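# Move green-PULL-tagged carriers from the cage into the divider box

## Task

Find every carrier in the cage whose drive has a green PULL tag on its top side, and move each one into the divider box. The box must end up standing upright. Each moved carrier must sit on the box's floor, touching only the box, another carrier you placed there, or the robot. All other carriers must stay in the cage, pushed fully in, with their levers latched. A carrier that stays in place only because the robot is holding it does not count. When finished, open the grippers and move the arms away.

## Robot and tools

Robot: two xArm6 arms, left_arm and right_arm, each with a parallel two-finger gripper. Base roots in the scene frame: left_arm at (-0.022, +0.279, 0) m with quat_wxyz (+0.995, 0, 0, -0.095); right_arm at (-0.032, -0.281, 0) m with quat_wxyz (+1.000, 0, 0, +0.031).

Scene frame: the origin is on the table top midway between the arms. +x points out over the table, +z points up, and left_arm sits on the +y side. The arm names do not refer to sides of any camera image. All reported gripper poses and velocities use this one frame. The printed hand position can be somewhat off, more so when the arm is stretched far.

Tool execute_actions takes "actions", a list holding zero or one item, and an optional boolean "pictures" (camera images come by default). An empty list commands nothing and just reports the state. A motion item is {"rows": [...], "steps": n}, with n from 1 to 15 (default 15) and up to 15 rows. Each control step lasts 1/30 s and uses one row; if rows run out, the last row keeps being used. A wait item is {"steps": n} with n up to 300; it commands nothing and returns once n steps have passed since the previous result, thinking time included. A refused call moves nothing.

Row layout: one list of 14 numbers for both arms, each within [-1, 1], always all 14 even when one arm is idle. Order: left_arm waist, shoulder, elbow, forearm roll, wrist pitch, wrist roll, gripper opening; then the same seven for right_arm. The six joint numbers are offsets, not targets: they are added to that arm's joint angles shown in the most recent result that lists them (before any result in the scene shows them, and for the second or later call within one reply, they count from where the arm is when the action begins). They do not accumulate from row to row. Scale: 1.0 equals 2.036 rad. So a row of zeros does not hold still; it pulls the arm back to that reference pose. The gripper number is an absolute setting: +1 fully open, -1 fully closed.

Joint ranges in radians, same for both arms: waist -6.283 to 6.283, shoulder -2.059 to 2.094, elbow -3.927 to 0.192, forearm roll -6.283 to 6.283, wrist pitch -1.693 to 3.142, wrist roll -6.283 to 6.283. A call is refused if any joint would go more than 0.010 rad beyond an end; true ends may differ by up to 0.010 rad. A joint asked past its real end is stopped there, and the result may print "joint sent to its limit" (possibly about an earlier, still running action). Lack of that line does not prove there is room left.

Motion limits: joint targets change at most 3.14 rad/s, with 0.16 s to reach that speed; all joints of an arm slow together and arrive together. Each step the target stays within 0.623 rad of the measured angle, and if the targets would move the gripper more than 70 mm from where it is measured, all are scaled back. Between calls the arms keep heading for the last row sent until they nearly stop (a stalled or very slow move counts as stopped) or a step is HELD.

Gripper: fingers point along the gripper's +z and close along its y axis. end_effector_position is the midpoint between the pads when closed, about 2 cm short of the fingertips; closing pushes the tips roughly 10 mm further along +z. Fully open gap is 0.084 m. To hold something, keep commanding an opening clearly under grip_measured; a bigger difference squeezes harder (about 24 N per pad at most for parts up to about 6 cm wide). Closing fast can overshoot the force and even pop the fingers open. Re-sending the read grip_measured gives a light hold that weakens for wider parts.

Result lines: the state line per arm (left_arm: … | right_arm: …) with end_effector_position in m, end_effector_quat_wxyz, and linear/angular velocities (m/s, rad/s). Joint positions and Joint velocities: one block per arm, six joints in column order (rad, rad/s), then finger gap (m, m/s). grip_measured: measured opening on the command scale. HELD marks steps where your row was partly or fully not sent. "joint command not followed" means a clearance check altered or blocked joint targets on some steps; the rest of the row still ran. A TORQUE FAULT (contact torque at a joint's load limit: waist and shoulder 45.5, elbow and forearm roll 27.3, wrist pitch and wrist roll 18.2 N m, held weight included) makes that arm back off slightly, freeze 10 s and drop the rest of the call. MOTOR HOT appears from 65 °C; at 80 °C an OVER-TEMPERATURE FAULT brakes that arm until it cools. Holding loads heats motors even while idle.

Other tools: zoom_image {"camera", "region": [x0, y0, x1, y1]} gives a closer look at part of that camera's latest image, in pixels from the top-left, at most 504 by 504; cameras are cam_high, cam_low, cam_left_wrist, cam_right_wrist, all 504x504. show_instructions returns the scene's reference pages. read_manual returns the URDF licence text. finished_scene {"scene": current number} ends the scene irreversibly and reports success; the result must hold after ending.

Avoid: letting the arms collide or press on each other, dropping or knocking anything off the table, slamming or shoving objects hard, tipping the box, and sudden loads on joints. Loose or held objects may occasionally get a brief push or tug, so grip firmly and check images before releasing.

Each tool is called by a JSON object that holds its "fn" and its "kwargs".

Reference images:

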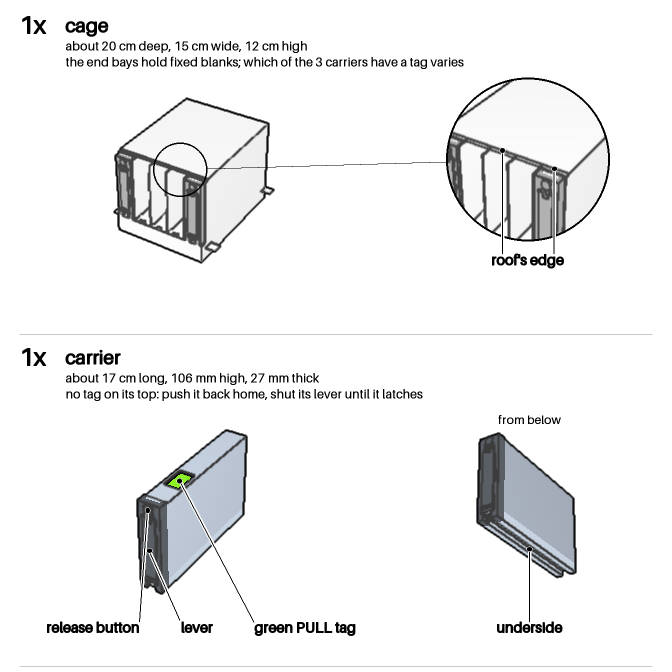

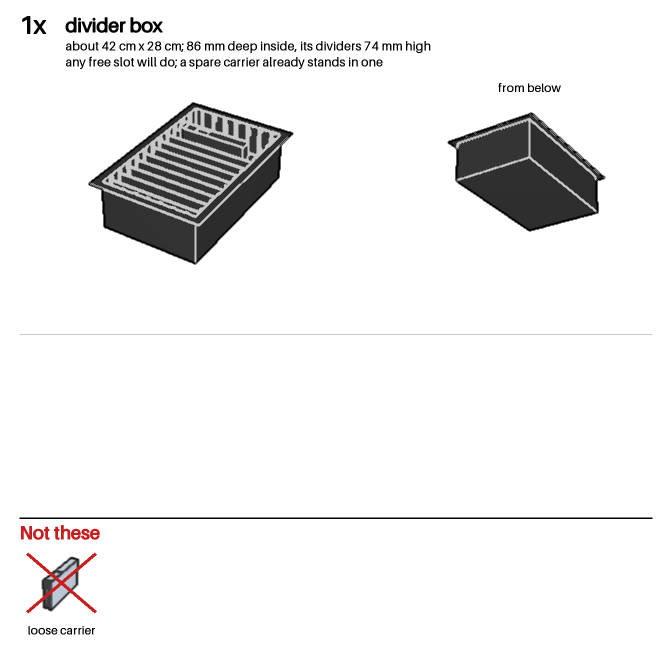

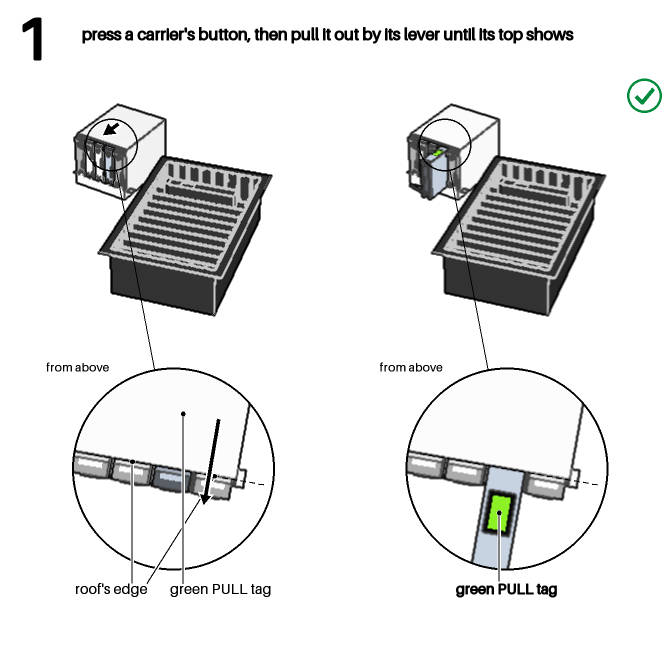

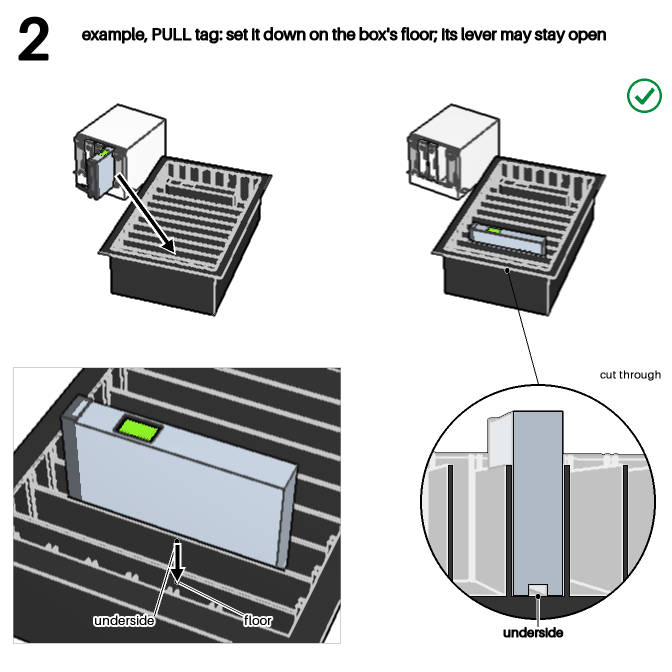

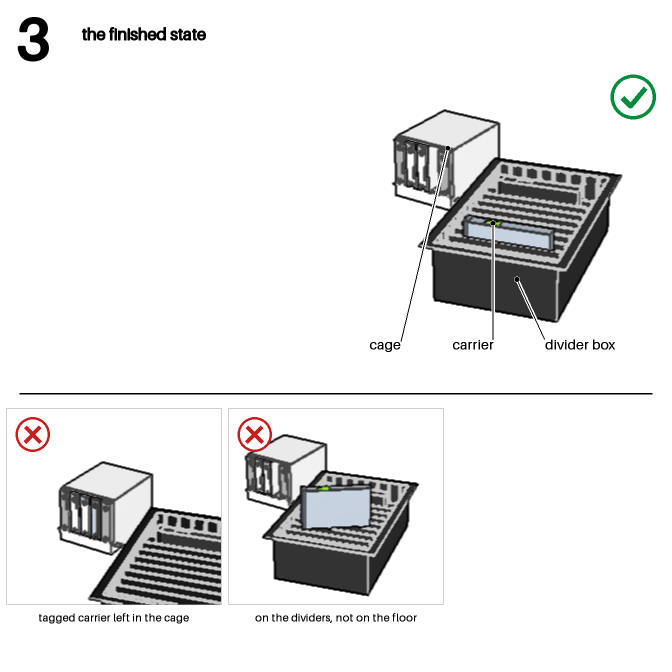

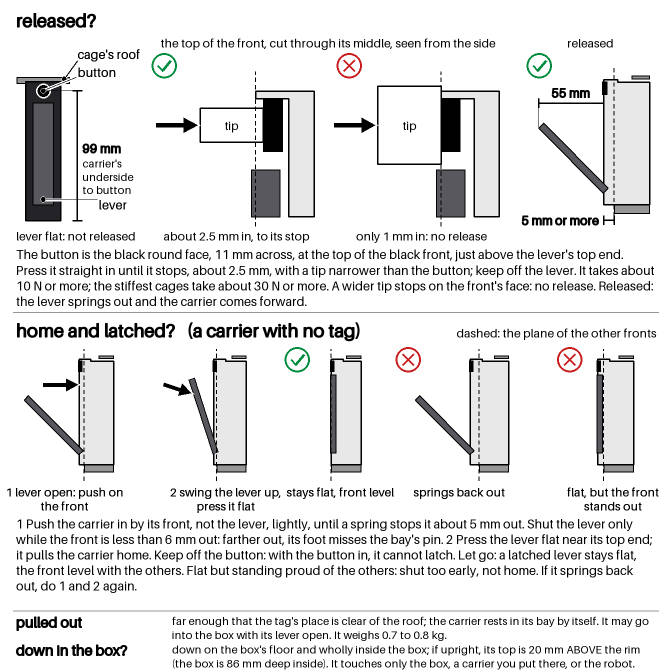

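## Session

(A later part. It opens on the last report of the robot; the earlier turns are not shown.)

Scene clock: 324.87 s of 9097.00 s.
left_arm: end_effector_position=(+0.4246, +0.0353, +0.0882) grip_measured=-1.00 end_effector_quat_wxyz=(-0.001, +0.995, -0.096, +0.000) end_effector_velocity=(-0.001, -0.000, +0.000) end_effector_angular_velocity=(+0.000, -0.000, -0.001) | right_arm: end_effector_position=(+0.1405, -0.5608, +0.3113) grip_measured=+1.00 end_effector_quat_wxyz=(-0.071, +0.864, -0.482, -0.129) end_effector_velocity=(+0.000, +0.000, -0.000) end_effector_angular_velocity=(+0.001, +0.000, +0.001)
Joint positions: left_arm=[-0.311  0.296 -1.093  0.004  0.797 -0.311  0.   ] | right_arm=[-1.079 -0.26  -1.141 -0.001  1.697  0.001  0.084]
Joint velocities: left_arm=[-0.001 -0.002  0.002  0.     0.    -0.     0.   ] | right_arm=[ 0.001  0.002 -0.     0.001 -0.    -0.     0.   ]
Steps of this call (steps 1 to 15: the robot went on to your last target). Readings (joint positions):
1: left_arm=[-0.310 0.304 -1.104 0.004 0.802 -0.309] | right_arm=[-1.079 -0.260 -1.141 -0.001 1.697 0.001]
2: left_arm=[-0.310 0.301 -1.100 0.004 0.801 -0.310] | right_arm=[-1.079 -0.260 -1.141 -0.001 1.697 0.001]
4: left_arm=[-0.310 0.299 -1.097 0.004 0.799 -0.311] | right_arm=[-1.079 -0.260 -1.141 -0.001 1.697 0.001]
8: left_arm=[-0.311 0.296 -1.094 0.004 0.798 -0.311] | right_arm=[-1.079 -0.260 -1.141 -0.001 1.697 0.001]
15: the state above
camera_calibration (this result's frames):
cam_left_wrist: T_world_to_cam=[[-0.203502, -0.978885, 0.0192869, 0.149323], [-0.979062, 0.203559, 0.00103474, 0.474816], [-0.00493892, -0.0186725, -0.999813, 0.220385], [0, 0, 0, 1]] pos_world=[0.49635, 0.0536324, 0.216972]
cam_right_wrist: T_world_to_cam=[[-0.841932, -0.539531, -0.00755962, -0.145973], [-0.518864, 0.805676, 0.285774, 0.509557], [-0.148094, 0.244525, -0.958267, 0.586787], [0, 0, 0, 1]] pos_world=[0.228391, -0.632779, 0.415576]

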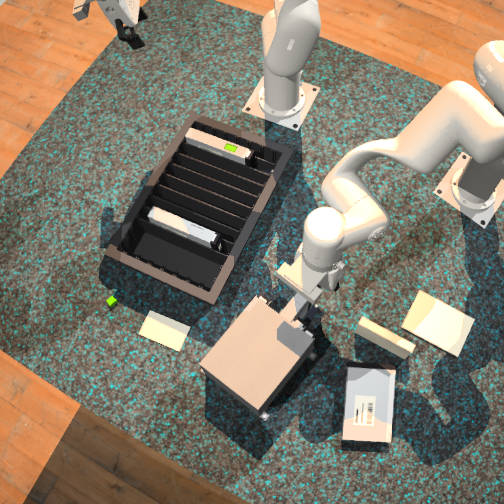

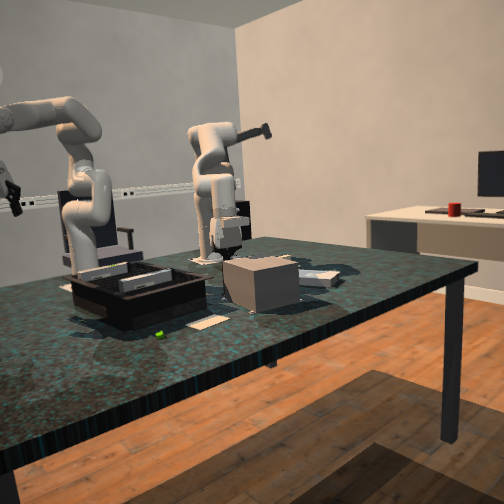

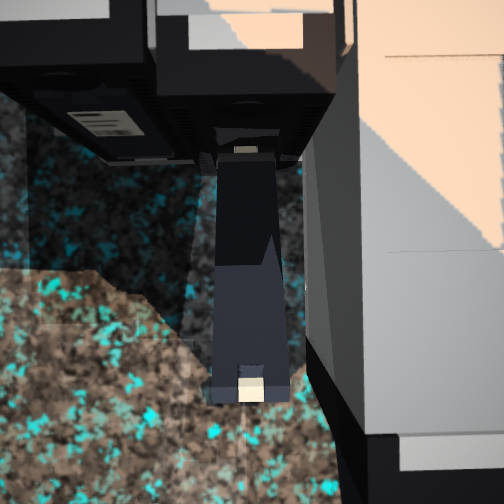

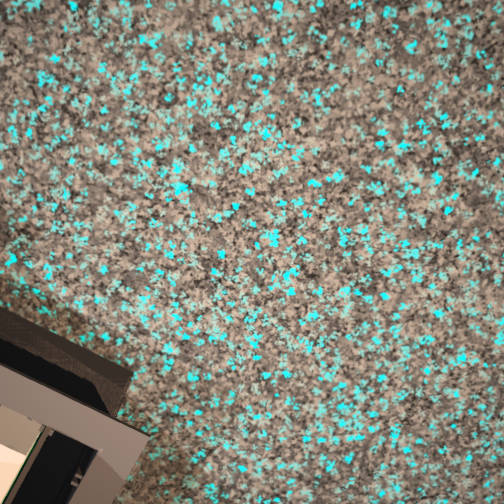

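{"fn": "execute_actions", "kwargs": {"actions": [{"rows":[[0.002,0.01,-0.015,0,0.005,0.002,-1,0,0,0,0,0,0,1],[0.004,0.02,-0.03,0,0.01,0.004,-1,0,0,0,0,0,0,1],[0.006,0.03,-0.045,0,0.015,0.006,-1,0,0,0,0,0,0,1],[0.008,0.04,-0.06,0,0.02,0.008,-1,0,0,0,0,0,0,1],[0.01,0.05,-0.075,0,0.025,0.01,-1,0,0,0,0,0,0,1],[0.012,0.06,-0.09,0,0.03,0.012,-1,0,0,0,0,0,0,1],[0.014,0.07,-0.105,0,0.035,0.014,-1,0,0,0,0,0,0,1],[0.016,0.08,-0.12,0,0.04,0.016,-1,0,0,0,0,0,0,1],[0.018,0.09,-0.135,0,0.045,0.018,-1,0,0,0,0,0,0,1],[0.019,0.1,-0.15,0,0.05,0.019,-1,0,0,0,0,0,0,1],[0.02,0.107,-0.16,0,0.053,0.02,-1,0,0,0,0,0,0,1],[0.021,0.1127,-0.168,0,0.0554,0.021,-1,0,0,0,0,0,0,1]]}], "pictures": false}}

{"fn": "execute_actions", "kwargs": {"actions": [{"steps":20}], "pictures": false}}

{"fn": "execute_actions", "kwargs": {"actions": [{"rows":[[0,-0.012,0.018,0,-0.006,0,-1,0,0,0,0,0,0,1],[0,-0.012,0.018,0,-0.006,0,-1,0,0,0,0,0,0,1],[0,-0.012,0.018,0,-0.006,0,-1,0,0,0,0,0,0,1],[0,-0.012,0.018,0,-0.006,0,-1,0,0,0,0,0,0,1],[0,-0.05,-0.012,0,0.062,0,-1,0,0,0,0,0,0,1]]}], "pictures": false}}

{"fn": "execute_actions", "kwargs": {"actions": [{"rows":[[0,-0.22,0.3,0,-0.2,0,-0.52,0,0,0,0,0,0,1]]}], "pictures": false}}

{"fn": "execute_actions", "kwargs": {"actions": [{"steps":20}]}}

Scene clock: 352.33 s of 9097.00 s.
left_arm: end_effector_position=(+0.4922, +0.0235, +0.0870) grip_measured=-1.00 end_effector_quat_wxyz=(-0.001, +0.995, -0.096, +0.001) end_effector_velocity=(+0.111, -0.016, -0.010) end_effector_angular_velocity=(-0.004, -0.010, +0.005) | right_arm: end_effector_position=(+0.1405, -0.5608, +0.3113) grip_measured=+1.00 end_effector_quat_wxyz=(-0.071, +0.864, -0.482, -0.129) end_effector_velocity=(+0.000, -0.000, -0.000) end_effector_angular_velocity=(+0.001, +0.001, -0.001)
Joint positions: left_arm=[-0.273  0.496 -1.392  0.004  0.896 -0.273  0.   ] | right_arm=[-1.079 -0.26  -1.141 -0.001  1.697  0.001  0.084]
Joint velocities: left_arm=[ 0.061  0.348 -0.514  0.001  0.155  0.056  0.   ] | right_arm=[ 0.001  0.002 -0.    -0.    -0.     0.002  0.   ]
Steps of this call (steps 1 to 15: the robot went on to your last target; steps 16 to 100: nothing new was sent; then 23.63 s passed at rest; steps 101 to 115: all 15 steps of this action). Readings (joint positions):
101: left_arm=[-0.311 0.295 -1.093 0.004 0.798 -0.311] | right_arm=[-1.079 -0.260 -1.141 -0.001 1.697 0.001]
102: left_arm=[-0.311 0.297 -1.095 0.004 0.799 -0.311] | right_arm=[-1.079 -0.260 -1.141 -0.001 1.697 0.001]
104: left_arm=[-0.308 0.311 -1.115 0.004 0.806 -0.308] | right_arm=[-1.079 -0.260 -1.141 -0.001 1.697 0.001]
108: left_arm=[-0.297 0.371 -1.202 0.004 0.836 -0.296] | right_arm=[-1.079 -0.260 -1.141 -0.001 1.697 0.001]
115: the state above

Scene clock: 353.00 s of 9097.00 s.
left_arm: end_effector_position=(+0.5004, +0.0223, +0.0853) grip_measured=-1.00 end_effector_quat_wxyz=(-0.002, +0.995, -0.096, -0.000) end_effector_velocity=(+0.001, +0.000, -0.001) end_effector_angular_velocity=(-0.000, -0.001, +0.001) | right_arm: end_effector_position=(+0.1405, -0.5608, +0.3113) grip_measured=+1.00 end_effector_quat_wxyz=(-0.071, +0.864, -0.482, -0.129) end_effector_velocity=(-0.001, -0.000, +0.000) end_effector_angular_velocity=(-0.001, +0.001, -0.001)
Joint positions: left_arm=[-0.268  0.525 -1.434  0.004  0.91  -0.268  0.   ] | right_arm=[-1.079 -0.26  -1.141 -0.001  1.697  0.001  0.084]
Joint velocities: left_arm=[ 0.001  0.004 -0.002 -0.    -0.003  0.     0.   ] | right_arm=[-0.001 -0.001 -0.    -0.001 -0.    -0.     0.   ]
Steps of this call (steps 1 to 20: the robot went on to your last target). Readings (joint positions):
1: left_arm=[-0.271 0.506 -1.406 0.004 0.900 -0.272] | right_arm=[-1.079 -0.260 -1.141 -0.001 1.697 0.001]
2: left_arm=[-0.270 0.512 -1.416 0.004 0.903 -0.271] | right_arm=[-1.079 -0.260 -1.141 -0.001 1.697 0.001]
4: left_arm=[-0.269 0.519 -1.425 0.004 0.907 -0.270] | right_arm=[-1.079 -0.260 -1.141 -0.001 1.697 0.001]
8: left_arm=[-0.269 0.523 -1.432 0.004 0.910 -0.269] | right_arm=[-1.079 -0.260 -1.141 -0.001 1.697 0.001]
20: the state above

Scene clock: 353.50 s of 9097.00 s.
left_arm: end_effector_position=(+0.4960, +0.0246, +0.1450) grip_measured=-1.00 end_effector_quat_wxyz=(-0.001, +0.995, -0.096, +0.003) end_effector_velocity=(-0.044, +0.022, -0.045) end_effector_angular_velocity=(+0.079, +0.159, -0.000) | right_arm: end_effector_position=(+0.1405, -0.5608, +0.3113) grip_measured=+1.00 end_effector_quat_wxyz=(-0.071, +0.864, -0.482, -0.129) end_effector_velocity=(-0.000, +0.000, -0.000) end_effector_angular_velocity=(+0.000, +0.002, +0.000)
Joint positions: left_arm=[-0.268  0.424 -1.459  0.004  1.029 -0.268  0.   ] | right_arm=[-1.079 -0.26  -1.141 -0.001  1.697  0.001  0.084]
Joint velocities: left_arm=[-0.     0.02   0.062  0.     0.096 -0.     0.   ] | right_arm=[ 0.    -0.     0.001 -0.002 -0.     0.    -0.   ]
Steps of this call (steps 1 to 15: all 15 steps of this action). Readings (joint positions):
1: left_arm=[-0.268 0.525 -1.434 0.004 0.910 -0.268] | right_arm=[-1.079 -0.260 -1.141 -0.001 1.697 0.001]
2: left_arm=[-0.268 0.524 -1.432 0.004 0.909 -0.268] | right_arm=[-1.079 -0.260 -1.141 -0.001 1.697 0.001]
4: left_arm=[-0.268 0.514 -1.418 0.004 0.903 -0.268] | right_arm=[-1.079 -0.260 -1.141 -0.001 1.697 0.001]
8: left_arm=[-0.268 0.485 -1.414 0.004 0.941 -0.268] | right_arm=[-1.079 -0.260 -1.141 -0.001 1.697 0.001]
15: the state above

Scene clock: 354.00 s of 9097.00 s.
left_arm: end_effector_position=(+0.4247, +0.0594, +0.1663) grip_measured=-0.54 end_effector_quat_wxyz=(+0.041, +0.988, -0.096, +0.111) end_effector_velocity=(-0.036, +0.017, -0.001) end_effector_angular_velocity=(-0.058, -0.115, -0.001) | right_arm: end_effector_position=(+0.1405, -0.5608, +0.3113) grip_measured=+1.00 end_effector_quat_wxyz=(-0.071, +0.864, -0.482, -0.129) end_effector_velocity=(-0.000, -0.000, +0.000) end_effector_angular_velocity=(-0.001, -0.000, -0.001)
Joint positions: left_arm=[-0.268 -0.006 -0.873  0.004  0.64  -0.268  0.02 ] | right_arm=[-1.079 -0.26  -1.141 -0.001  1.697  0.001  0.084]
Joint velocities: left_arm=[-0.001 -0.192  0.281 -0.001 -0.218  0.     0.   ] | right_arm=[-0. -0. -0. -0.  0.  0.  0.]
Steps of this call (steps 1 to 15: all 15 steps of this action). Readings (joint positions):
1: left_arm=[-0.268 0.425 -1.457 0.004 1.032 -0.268] | right_arm=[-1.079 -0.260 -1.141 -0.001 1.697 0.001]
2: left_arm=[-0.268 0.424 -1.453 0.004 1.030 -0.268] | right_arm=[-1.079 -0.260 -1.141 -0.001 1.697 0.001]
4: left_arm=[-0.268 0.396 -1.412 0.004 1.003 -0.268] | right_arm=[-1.079 -0.260 -1.141 -0.001 1.697 0.001]
8: left_arm=[-0.268 0.209 -1.165 0.004 0.834 -0.268] | right_arm=[-1.079 -0.260 -1.141 -0.001 1.697 0.001]
15: the state above

Scene clock: 354.67 s of 9097.00 s.
left_arm: end_effector_position=(+0.4217, +0.0608, +0.1669) grip_measured=-0.54 end_effector_quat_wxyz=(+0.043, +0.988, -0.096, +0.117) end_effector_velocity=(-0.000, +0.000, -0.000) end_effector_angular_velocity=(+0.000, +0.000, +0.000) | right_arm: end_effector_position=(+0.1405, -0.5608, +0.3113) grip_measured=+1.00 end_effector_quat_wxyz=(-0.071, +0.864, -0.482, -0.129) end_effector_velocity=(+0.000, +0.000, +0.000) end_effector_angular_velocity=(-0.001, -0.000, +0.001)
Joint positions: left_arm=[-0.268 -0.023 -0.849  0.004  0.622 -0.268  0.02 ] | right_arm=[-1.079 -0.26  -1.141 -0.001  1.697  0.001  0.084]
Joint velocities: left_arm=[-0.    -0.     0.001 -0.    -0.    -0.     0.   ] | right_arm=[ 0.001 -0.001  0.    -0.     0.     0.     0.   ]
Steps of this call (steps 1 to 20: the robot went on to your last target). Readings (joint positions):
1: left_arm=[-0.268 -0.011 -0.865 0.004 0.634 -0.268] | right_arm=[-1.079 -0.260 -1.141 -0.001 1.697 0.001]
2: left_arm=[-0.268 -0.014 -0.861 0.004 0.630 -0.268] | right_arm=[-1.079 -0.260 -1.141 -0.001 1.697 0.001]
4: left_arm=[-0.268 -0.018 -0.855 0.004 0.626 -0.268] | right_arm=[-1.079 -0.260 -1.141 -0.001 1.697 0.001]
8: left_arm=[-0.268 -0.021 -0.851 0.004 0.623 -0.268] | right_arm=[-1.079 -0.260 -1.141 -0.001 1.697 0.001]
20: the state above
camera_calibration (this result's frames):
cam_left_wrist: T_world_to_cam=[[-0.215363, -0.973153, 0.0811903, 0.166503], [-0.952143, 0.190791, -0.238793, 0.49618], [0.216892, -0.128732, -0.96767, 0.207297], [0, 0, 0, 1]] pos_world=[0.463332, 0.0940524, 0.305561]
cam_right_wrist: T_world_to_cam=[[-0.841931, -0.539532, -0.00755979, -0.145973], [-0.518864, 0.805676, 0.285774, 0.509558], [-0.148093, 0.244525, -0.958267, 0.586787], [0, 0, 0, 1]] pos_world=[0.228391, -0.632779, 0.415576]

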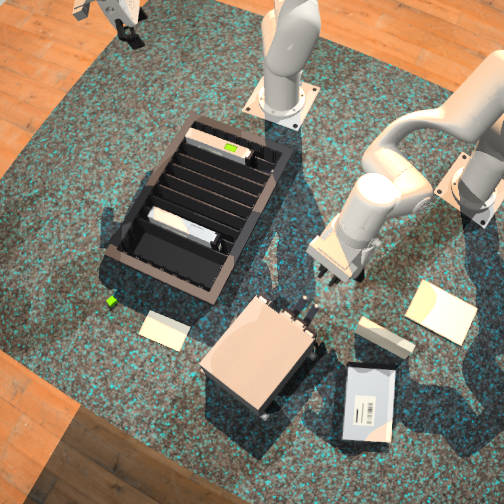

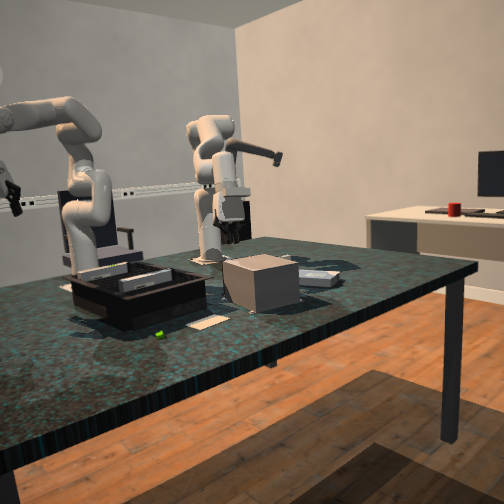

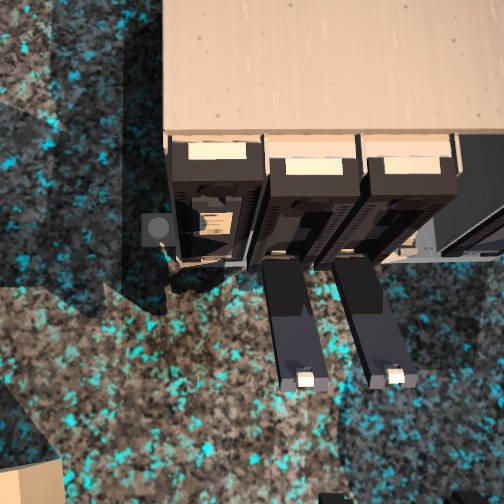

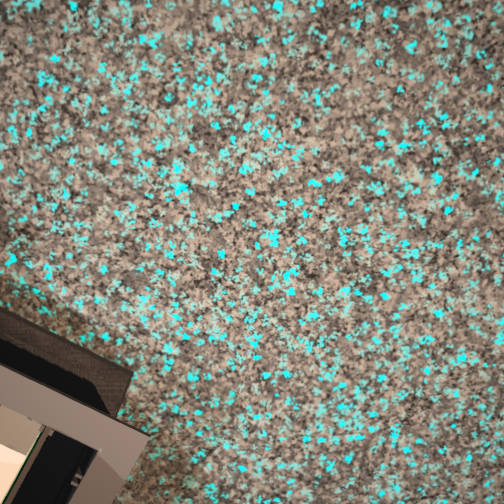

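{"fn": "execute_actions", "kwargs": {"actions": [{"rows":[[-0.0046,0.0923,0.0858,0,-0.2438,0,-0.52,0,0,0,0,0,0,1]]}], "pictures": false}}

{"fn": "execute_actions", "kwargs": {"actions": [{"steps":20}]}}

{"fn": "execute_actions", "kwargs": {"actions": [{"rows":[[0.002,0.008,-0.013,0,0.005,0,-0.52,0,0,0,0,0,0,1],[0.0035,0.016,-0.026,0,0.011,0,-0.52,0,0,0,0,0,0,1],[0.005,0.024,-0.039,0,0.016,0,-0.52,0,0,0,0,0,0,1],[0.007,0.032,-0.052,0,0.022,0,-0.52,0,0,0,0,0,0,1],[0.0085,0.039,-0.066,0,0.027,0,-0.52,0,0,0,0,0,0,1],[0.01,0.046,-0.08,0,0.033,0.004,-0.52,0,0,0,0,0,0,1],[0.0115,0.053,-0.093,0,0.039,0.004,-0.52,0,0,0,0,0,0,1],[0.013,0.06,-0.107,0,0.044,0.004,-0.52,0,0,0,0,0,0,1],[0.0145,0.066,-0.12,0,0.05,0.008,-0.52,0,0,0,0,0,0,1],[0.016,0.073,-0.133,0,0.056,0.008,-0.52,0,0,0,0,0,0,1],[0.017,0.079,-0.147,0,0.061,0.008,-0.52,0,0,0,0,0,0,1],[0.0184,0.0854,-0.16,0,0.0667,0.008,-0.52,0,0,0,0,0,0,1]]}], "pictures": false}}

{"fn": "execute_actions", "kwargs": {"actions": [{"steps":25}]}}

{"fn": "execute_actions", "kwargs": {"actions": [{"rows":[[-0.03,-0.16,0.2,0,-0.1,0,-0.52,0,0,0,0,0,0,1]]}], "pictures": false}}

{"fn": "execute_actions", "kwargs": {"actions": [{"steps":15}]}}

Scene clock: 366.00 s of 9097.00 s.
left_arm: end_effector_position=(+0.4225, +0.0548, +0.0746) grip_measured=-0.54 end_effector_quat_wxyz=(+0.066, +0.977, -0.100, +0.174) end_effector_velocity=(+0.028, -0.016, +0.010) end_effector_angular_velocity=(-0.079, -0.154, -0.001) | right_arm: end_effector_position=(+0.1405, -0.5608, +0.3113) grip_measured=+1.00 end_effector_quat_wxyz=(-0.071, +0.864, -0.482, -0.129) end_effector_velocity=(-0.000, +0.000, -0.000) end_effector_angular_velocity=(+0.000, +0.001, -0.001)
Joint positions: left_arm=[-0.277  0.159 -0.679  0.004  0.145 -0.268  0.02 ] | right_arm=[-1.079 -0.26  -1.141 -0.001  1.697  0.001  0.084]
Joint velocities: left_arm=[-0.002  0.045  0.015 -0.001 -0.233 -0.     0.   ] | right_arm=[-0.    -0.     0.001 -0.    -0.     0.     0.   ]
Steps of this call (steps 1 to 15: the robot went on to your last target; steps 16 to 90: nothing new was sent; then 7.83 s passed at rest; steps 91 to 105: all 15 steps of this action). Readings (joint positions):
91: left_arm=[-0.268 -0.023 -0.849 0.004 0.622 -0.268] | right_arm=[-1.079 -0.260 -1.141 -0.001 1.697 0.001]
92: left_arm=[-0.268 -0.023 -0.848 0.004 0.618 -0.268] | right_arm=[-1.079 -0.260 -1.141 -0.001 1.697 0.001]
94: left_arm=[-0.269 -0.010 -0.837 0.004 0.576 -0.268] | right_arm=[-1.079 -0.260 -1.141 -0.001 1.697 0.001]
98: left_arm=[-0.273 0.076 -0.756 0.004 0.361 -0.268] | right_arm=[-1.079 -0.260 -1.141 -0.001 1.697 0.001]
105: the state above

Scene clock: 366.67 s of 9097.00 s.
left_arm: end_effector_position=(+0.4230, +0.0544, +0.0731) grip_measured=-0.54 end_effector_quat_wxyz=(+0.068, +0.977, -0.100, +0.178) end_effector_velocity=(-0.001, +0.000, -0.001) end_effector_angular_velocity=(+0.001, +0.003, +0.000) | right_arm: end_effector_position=(+0.1405, -0.5608, +0.3113) grip_measured=+1.00 end_effector_quat_wxyz=(-0.071, +0.864, -0.482, -0.129) end_effector_velocity=(+0.000, +0.000, +0.000) end_effector_angular_velocity=(-0.001, -0.001, +0.001)
Joint positions: left_arm=[-0.278  0.165 -0.674  0.004  0.126 -0.268  0.02 ] | right_arm=[-1.079 -0.26  -1.141 -0.001  1.697  0.001  0.084]
Joint velocities: left_arm=[ 0.     0.002  0.001 -0.    -0.    -0.     0.   ] | right_arm=[ 0.001 -0.001 -0.     0.001  0.     0.     0.   ]
Steps of this call (steps 1 to 20: the robot went on to your last target). Readings (joint positions):
1: left_arm=[-0.277 0.160 -0.679 0.004 0.138 -0.268] | right_arm=[-1.079 -0.260 -1.141 -0.001 1.697 0.001]
2: left_arm=[-0.277 0.161 -0.679 0.004 0.134 -0.268] | right_arm=[-1.079 -0.260 -1.141 -0.001 1.697 0.001]
4: left_arm=[-0.278 0.162 -0.677 0.004 0.129 -0.268] | right_arm=[-1.079 -0.260 -1.141 -0.001 1.697 0.001]
8: left_arm=[-0.278 0.164 -0.675 0.004 0.126 -0.268] | right_arm=[-1.079 -0.260 -1.141 -0.001 1.697 0.001]
20: the state above
camera_calibration (this result's frames):
cam_left_wrist: T_world_to_cam=[[-0.237306, -0.964772, 0.113581, 0.174605], [-0.914356, 0.182343, -0.36153, 0.469626], [0.328084, -0.189647, -0.925416, 0.068624], [0, 0, 0, 1]] pos_world=[0.448326, 0.0958354, 0.213458]
cam_right_wrist: T_world_to_cam=[[-0.841931, -0.539532, -0.00755989, -0.145973], [-0.518864, 0.805676, 0.285774, 0.509558], [-0.148093, 0.244525, -0.958267, 0.586787], [0, 0, 0, 1]] pos_world=[0.228391, -0.632779, 0.415576]

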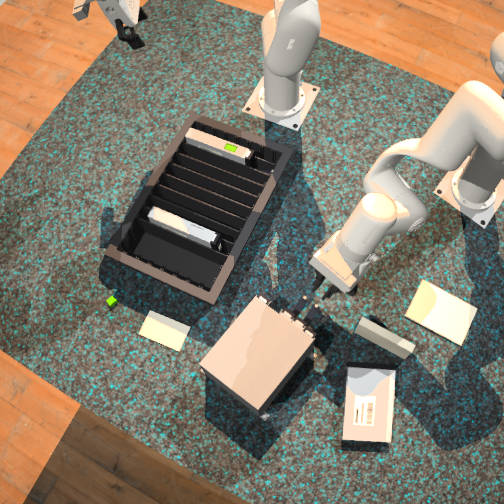

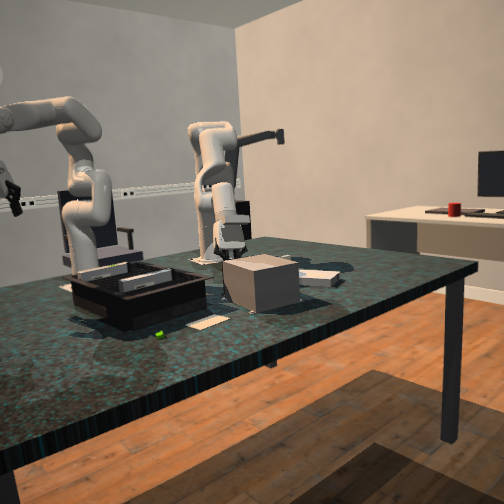

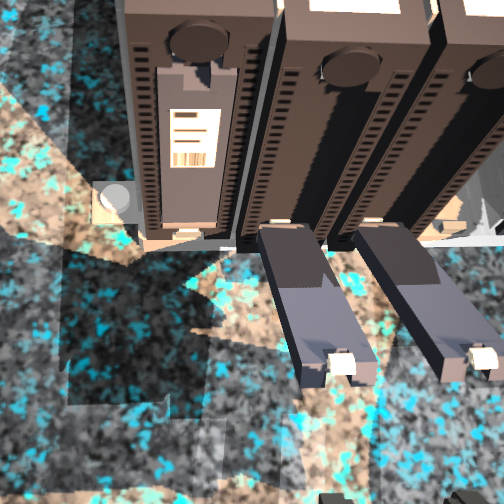

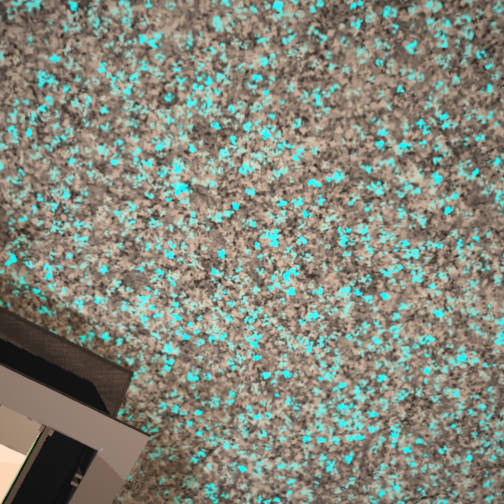

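Scene clock: 367.17 s of 9097.00 s.
left_arm: end_effector_position=(+0.4944, +0.0389, +0.0865) grip_measured=-0.54 end_effector_quat_wxyz=(+0.065, +0.977, -0.091, +0.182) end_effector_velocity=(+0.151, -0.029, +0.043) end_effector_angular_velocity=(-0.011, -0.047, +0.042) | right_arm: end_effector_position=(+0.1405, -0.5608, +0.3113) grip_measured=+1.00 end_effector_quat_wxyz=(-0.071, +0.864, -0.482, -0.129) end_effector_velocity=(+0.000, +0.000, -0.000) end_effector_angular_velocity=(+0.001, -0.001, -0.001)
Joint positions: left_arm=[-0.246  0.316 -0.948  0.004  0.242 -0.254  0.02 ] | right_arm=[-1.079 -0.26  -1.141 -0.001  1.697  0.001  0.084]
Joint velocities: left_arm=[ 0.065  0.29  -0.574 -0.001  0.237  0.026 -0.   ] | right_arm=[-0.    -0.001  0.001  0.001  0.     0.001 -0.   ]
Steps of this call (steps 1 to 15: all 15 steps of this action). Readings (joint positions):
1: left_arm=[-0.278 0.165 -0.674 0.004 0.126 -0.268] | right_arm=[-1.079 -0.260 -1.141 -0.001 1.697 0.001]
2: left_arm=[-0.277 0.166 -0.676 0.004 0.127 -0.268] | right_arm=[-1.079 -0.260 -1.141 -0.001 1.697 0.001]
4: left_arm=[-0.275 0.177 -0.694 0.004 0.135 -0.268] | right_arm=[-1.079 -0.260 -1.141 -0.001 1.697 0.001]
8: left_arm=[-0.265 0.224 -0.774 0.004 0.167 -0.267] | right_arm=[-1.079 -0.260 -1.141 -0.001 1.697 0.001]
15: the state above

Scene clock: 368.00 s of 9097.00 s.
left_arm: end_effector_position=(+0.5045, +0.0370, +0.0887) grip_measured=-0.54 end_effector_quat_wxyz=(+0.064, +0.977, -0.090, +0.181) end_effector_velocity=(+0.001, +0.001, +0.001) end_effector_angular_velocity=(+0.000, -0.001, +0.000) | right_arm: end_effector_position=(+0.1405, -0.5608, +0.3113) grip_measured=+1.00 end_effector_quat_wxyz=(-0.071, +0.864, -0.482, -0.129) end_effector_velocity=(-0.000, -0.000, +0.001) end_effector_angular_velocity=(-0.003, -0.000, -0.000)
Joint positions: left_arm=[-0.241  0.338 -0.992  0.004  0.267 -0.252  0.02 ] | right_arm=[-1.079 -0.26  -1.141 -0.001  1.697  0.001  0.084]
Joint velocities: left_arm=[ 0.001 -0.001 -0.001  0.     0.     0.001 -0.   ] | right_arm=[ 0.    -0.003 -0.    -0.001  0.     0.     0.   ]
Steps of this call (steps 1 to 25: the robot went on to your last target). Readings (joint positions):
1: left_arm=[-0.244 0.324 -0.964 0.004 0.249 -0.254] | right_arm=[-1.079 -0.260 -1.141 -0.001 1.697 0.001]
2: left_arm=[-0.243 0.329 -0.974 0.004 0.254 -0.253] | right_arm=[-1.079 -0.260 -1.141 -0.001 1.697 0.001]
4: left_arm=[-0.242 0.334 -0.984 0.004 0.260 -0.253] | right_arm=[-1.079 -0.260 -1.141 -0.001 1.697 0.001]
8: left_arm=[-0.242 0.337 -0.989 0.004 0.265 -0.252] | right_arm=[-1.079 -0.260 -1.141 -0.001 1.697 0.001]
25: the state above
camera_calibration (this result's frames):
cam_left_wrist: T_world_to_cam=[[-0.217017, -0.970208, 0.107704, 0.165883], [-0.916205, 0.164369, -0.365447, 0.554974], [0.336856, -0.177988, -0.92458, 0.0480921], [0, 0, 0, 1]] pos_world=[0.528269, 0.0782806, 0.229412]
cam_right_wrist: T_world_to_cam=[[-0.841931, -0.539532, -0.00755975, -0.145973], [-0.518864, 0.805676, 0.285774, 0.509558], [-0.148093, 0.244525, -0.958267, 0.586787], [0, 0, 0, 1]] pos_world=[0.228391, -0.632779, 0.415576]

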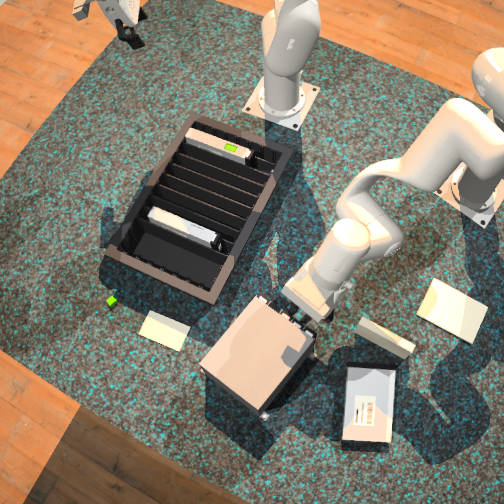

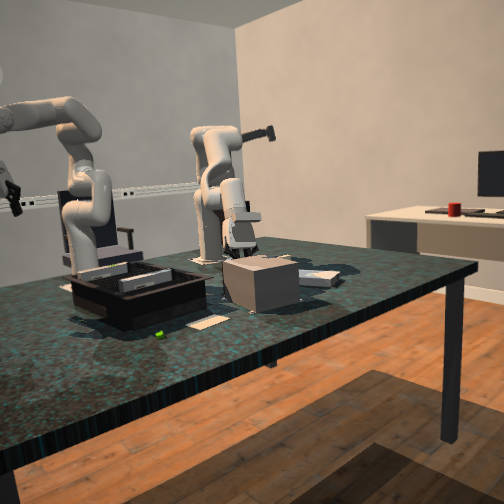

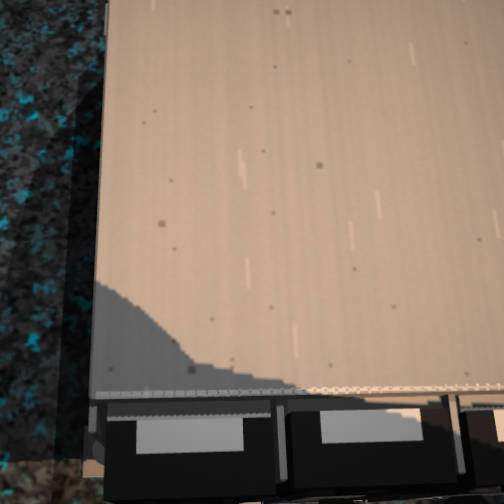

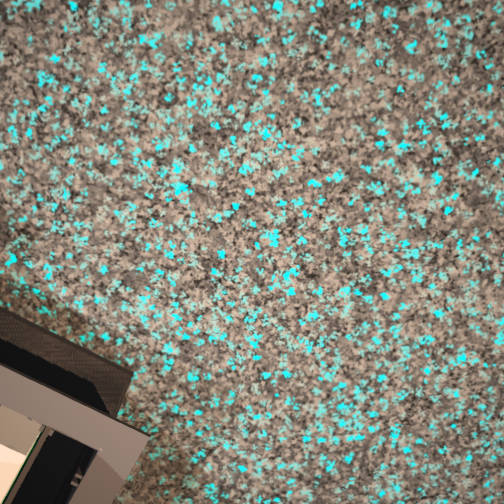

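Scene clock: 368.50 s of 9097.00 s.
left_arm: end_effector_position=(+0.4191, +0.0441, +0.1224) grip_measured=-0.54 end_effector_quat_wxyz=(+0.090, +0.961, -0.117, +0.234) end_effector_velocity=(-0.033, +0.004, +0.007) end_effector_angular_velocity=(-0.021, -0.037, -0.023) | right_arm: end_effector_position=(+0.1405, -0.5608, +0.3113) grip_measured=+1.00 end_effector_quat_wxyz=(-0.071, +0.864, -0.482, -0.129) end_effector_velocity=(-0.000, -0.000, -0.000) end_effector_angular_velocity=(+0.000, +0.000, -0.000)
Joint positions: left_arm=[-0.299  0.023 -0.599  0.004  0.069 -0.252  0.02 ] | right_arm=[-1.079 -0.26  -1.141 -0.001  1.697  0.001  0.084]
Joint velocities: left_arm=[-0.024 -0.109  0.141 -0.001 -0.074 -0.    -0.   ] | right_arm=[-0.  0.  0.  0. -0. -0.  0.]
Steps of this call (steps 1 to 15: all 15 steps of this action). Readings (joint positions):
1: left_arm=[-0.241 0.338 -0.992 0.004 0.267 -0.252] | right_arm=[-1.079 -0.260 -1.141 -0.001 1.697 0.001]
2: left_arm=[-0.241 0.336 -0.989 0.004 0.265 -0.252] | right_arm=[-1.079 -0.260 -1.141 -0.001 1.697 0.001]
4: left_arm=[-0.243 0.310 -0.956 0.004 0.240 -0.252] | right_arm=[-1.079 -0.260 -1.141 -0.001 1.697 0.001]
8: left_arm=[-0.272 0.150 -0.775 0.004 0.144 -0.252] | right_arm=[-1.079 -0.260 -1.141 -0.001 1.697 0.001]
15: the state above

Scene clock: 369.00 s of 9097.00 s.
left_arm: end_effector_position=(+0.4153, +0.0445, +0.1223) grip_measured=-0.54 end_effector_quat_wxyz=(+0.091, +0.961, -0.118, +0.235) end_effector_velocity=(-0.000, -0.000, +0.001) end_effector_angular_velocity=(-0.001, -0.001, +0.000) | right_arm: end_effector_position=(+0.1405, -0.5608, +0.3113) grip_measured=+1.00 end_effector_quat_wxyz=(-0.071, +0.864, -0.482, -0.129) end_effector_velocity=(+0.000, +0.000, +0.000) end_effector_angular_velocity=(-0.001, +0.000, +0.002)
Joint positions: left_arm=[-0.302  0.012 -0.585  0.004  0.064 -0.252  0.02 ] | right_arm=[-1.079 -0.26  -1.141 -0.001  1.697  0.001  0.084]
Joint velocities: left_arm=[-0.001 -0.004  0.002  0.    -0.    -0.001 -0.   ] | right_arm=[ 0.001 -0.     0.    -0.001 -0.    -0.001 -0.   ]
Steps of this call (steps 1 to 15: the robot went on to your last target). Readings (joint positions):
1: left_arm=[-0.300 0.020 -0.595 0.004 0.067 -0.252] | right_arm=[-1.079 -0.260 -1.141 -0.001 1.697 0.001]
2: left_arm=[-0.301 0.018 -0.593 0.004 0.066 -0.252] | right_arm=[-1.079 -0.260 -1.141 -0.001 1.697 0.001]
4: left_arm=[-0.301 0.015 -0.589 0.004 0.065 -0.252] | right_arm=[-1.079 -0.260 -1.141 -0.001 1.697 0.001]
8: left_arm=[-0.302 0.013 -0.586 0.004 0.064 -0.252] | right_arm=[-1.079 -0.260 -1.141 -0.001 1.697 0.001]
15: the state above
camera_calibration (this result's frames):
cam_left_wrist: T_world_to_cam=[[-0.289122, -0.948016, 0.132946, 0.176052], [-0.859369, 0.195843, -0.472367, 0.472341], [0.421775, -0.250821, -0.871318, 0.0720171], [0, 0, 0, 1]] pos_world=[0.426441, 0.0924589, 0.262463]
cam_right_wrist: T_world_to_cam=[[-0.841931, -0.539532, -0.00755974, -0.145973], [-0.518864, 0.805676, 0.285774, 0.509558], [-0.148093, 0.244525, -0.958267, 0.586787], [0, 0, 0, 1]] pos_world=[0.228391, -0.632779, 0.415576]

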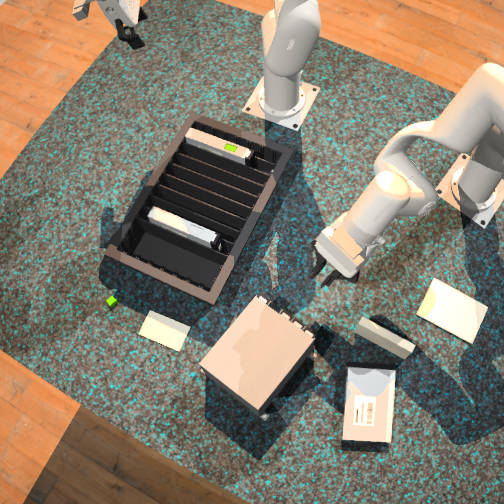

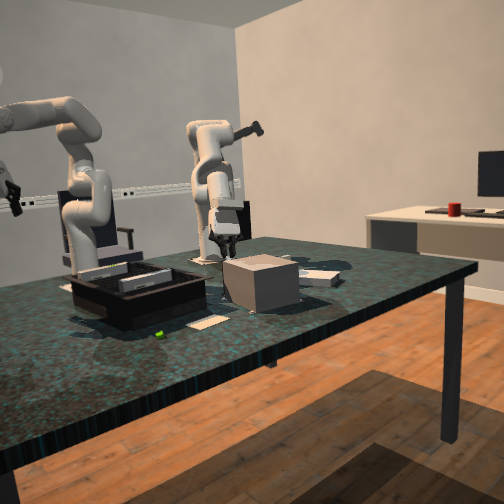

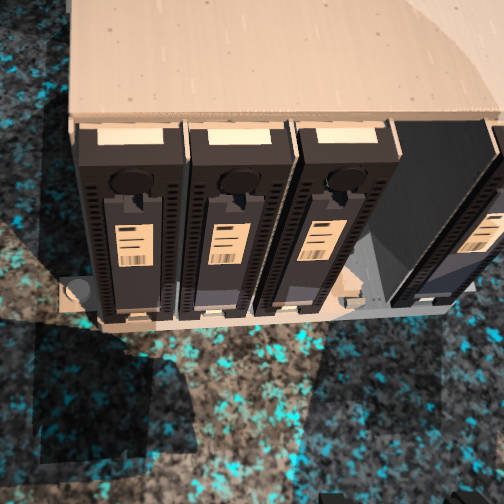

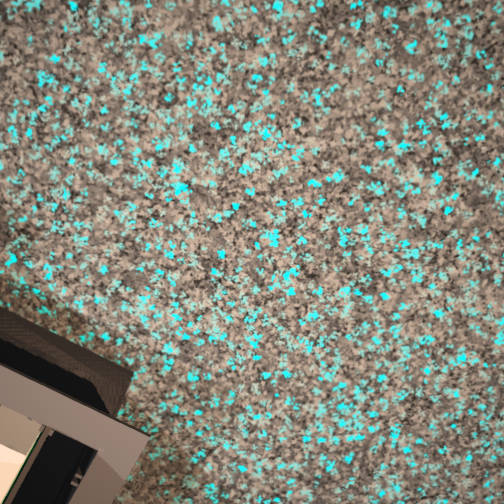

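{"fn": "finished_scene", "kwargs": {"scene": 1}}

The scene is finished: the task was done.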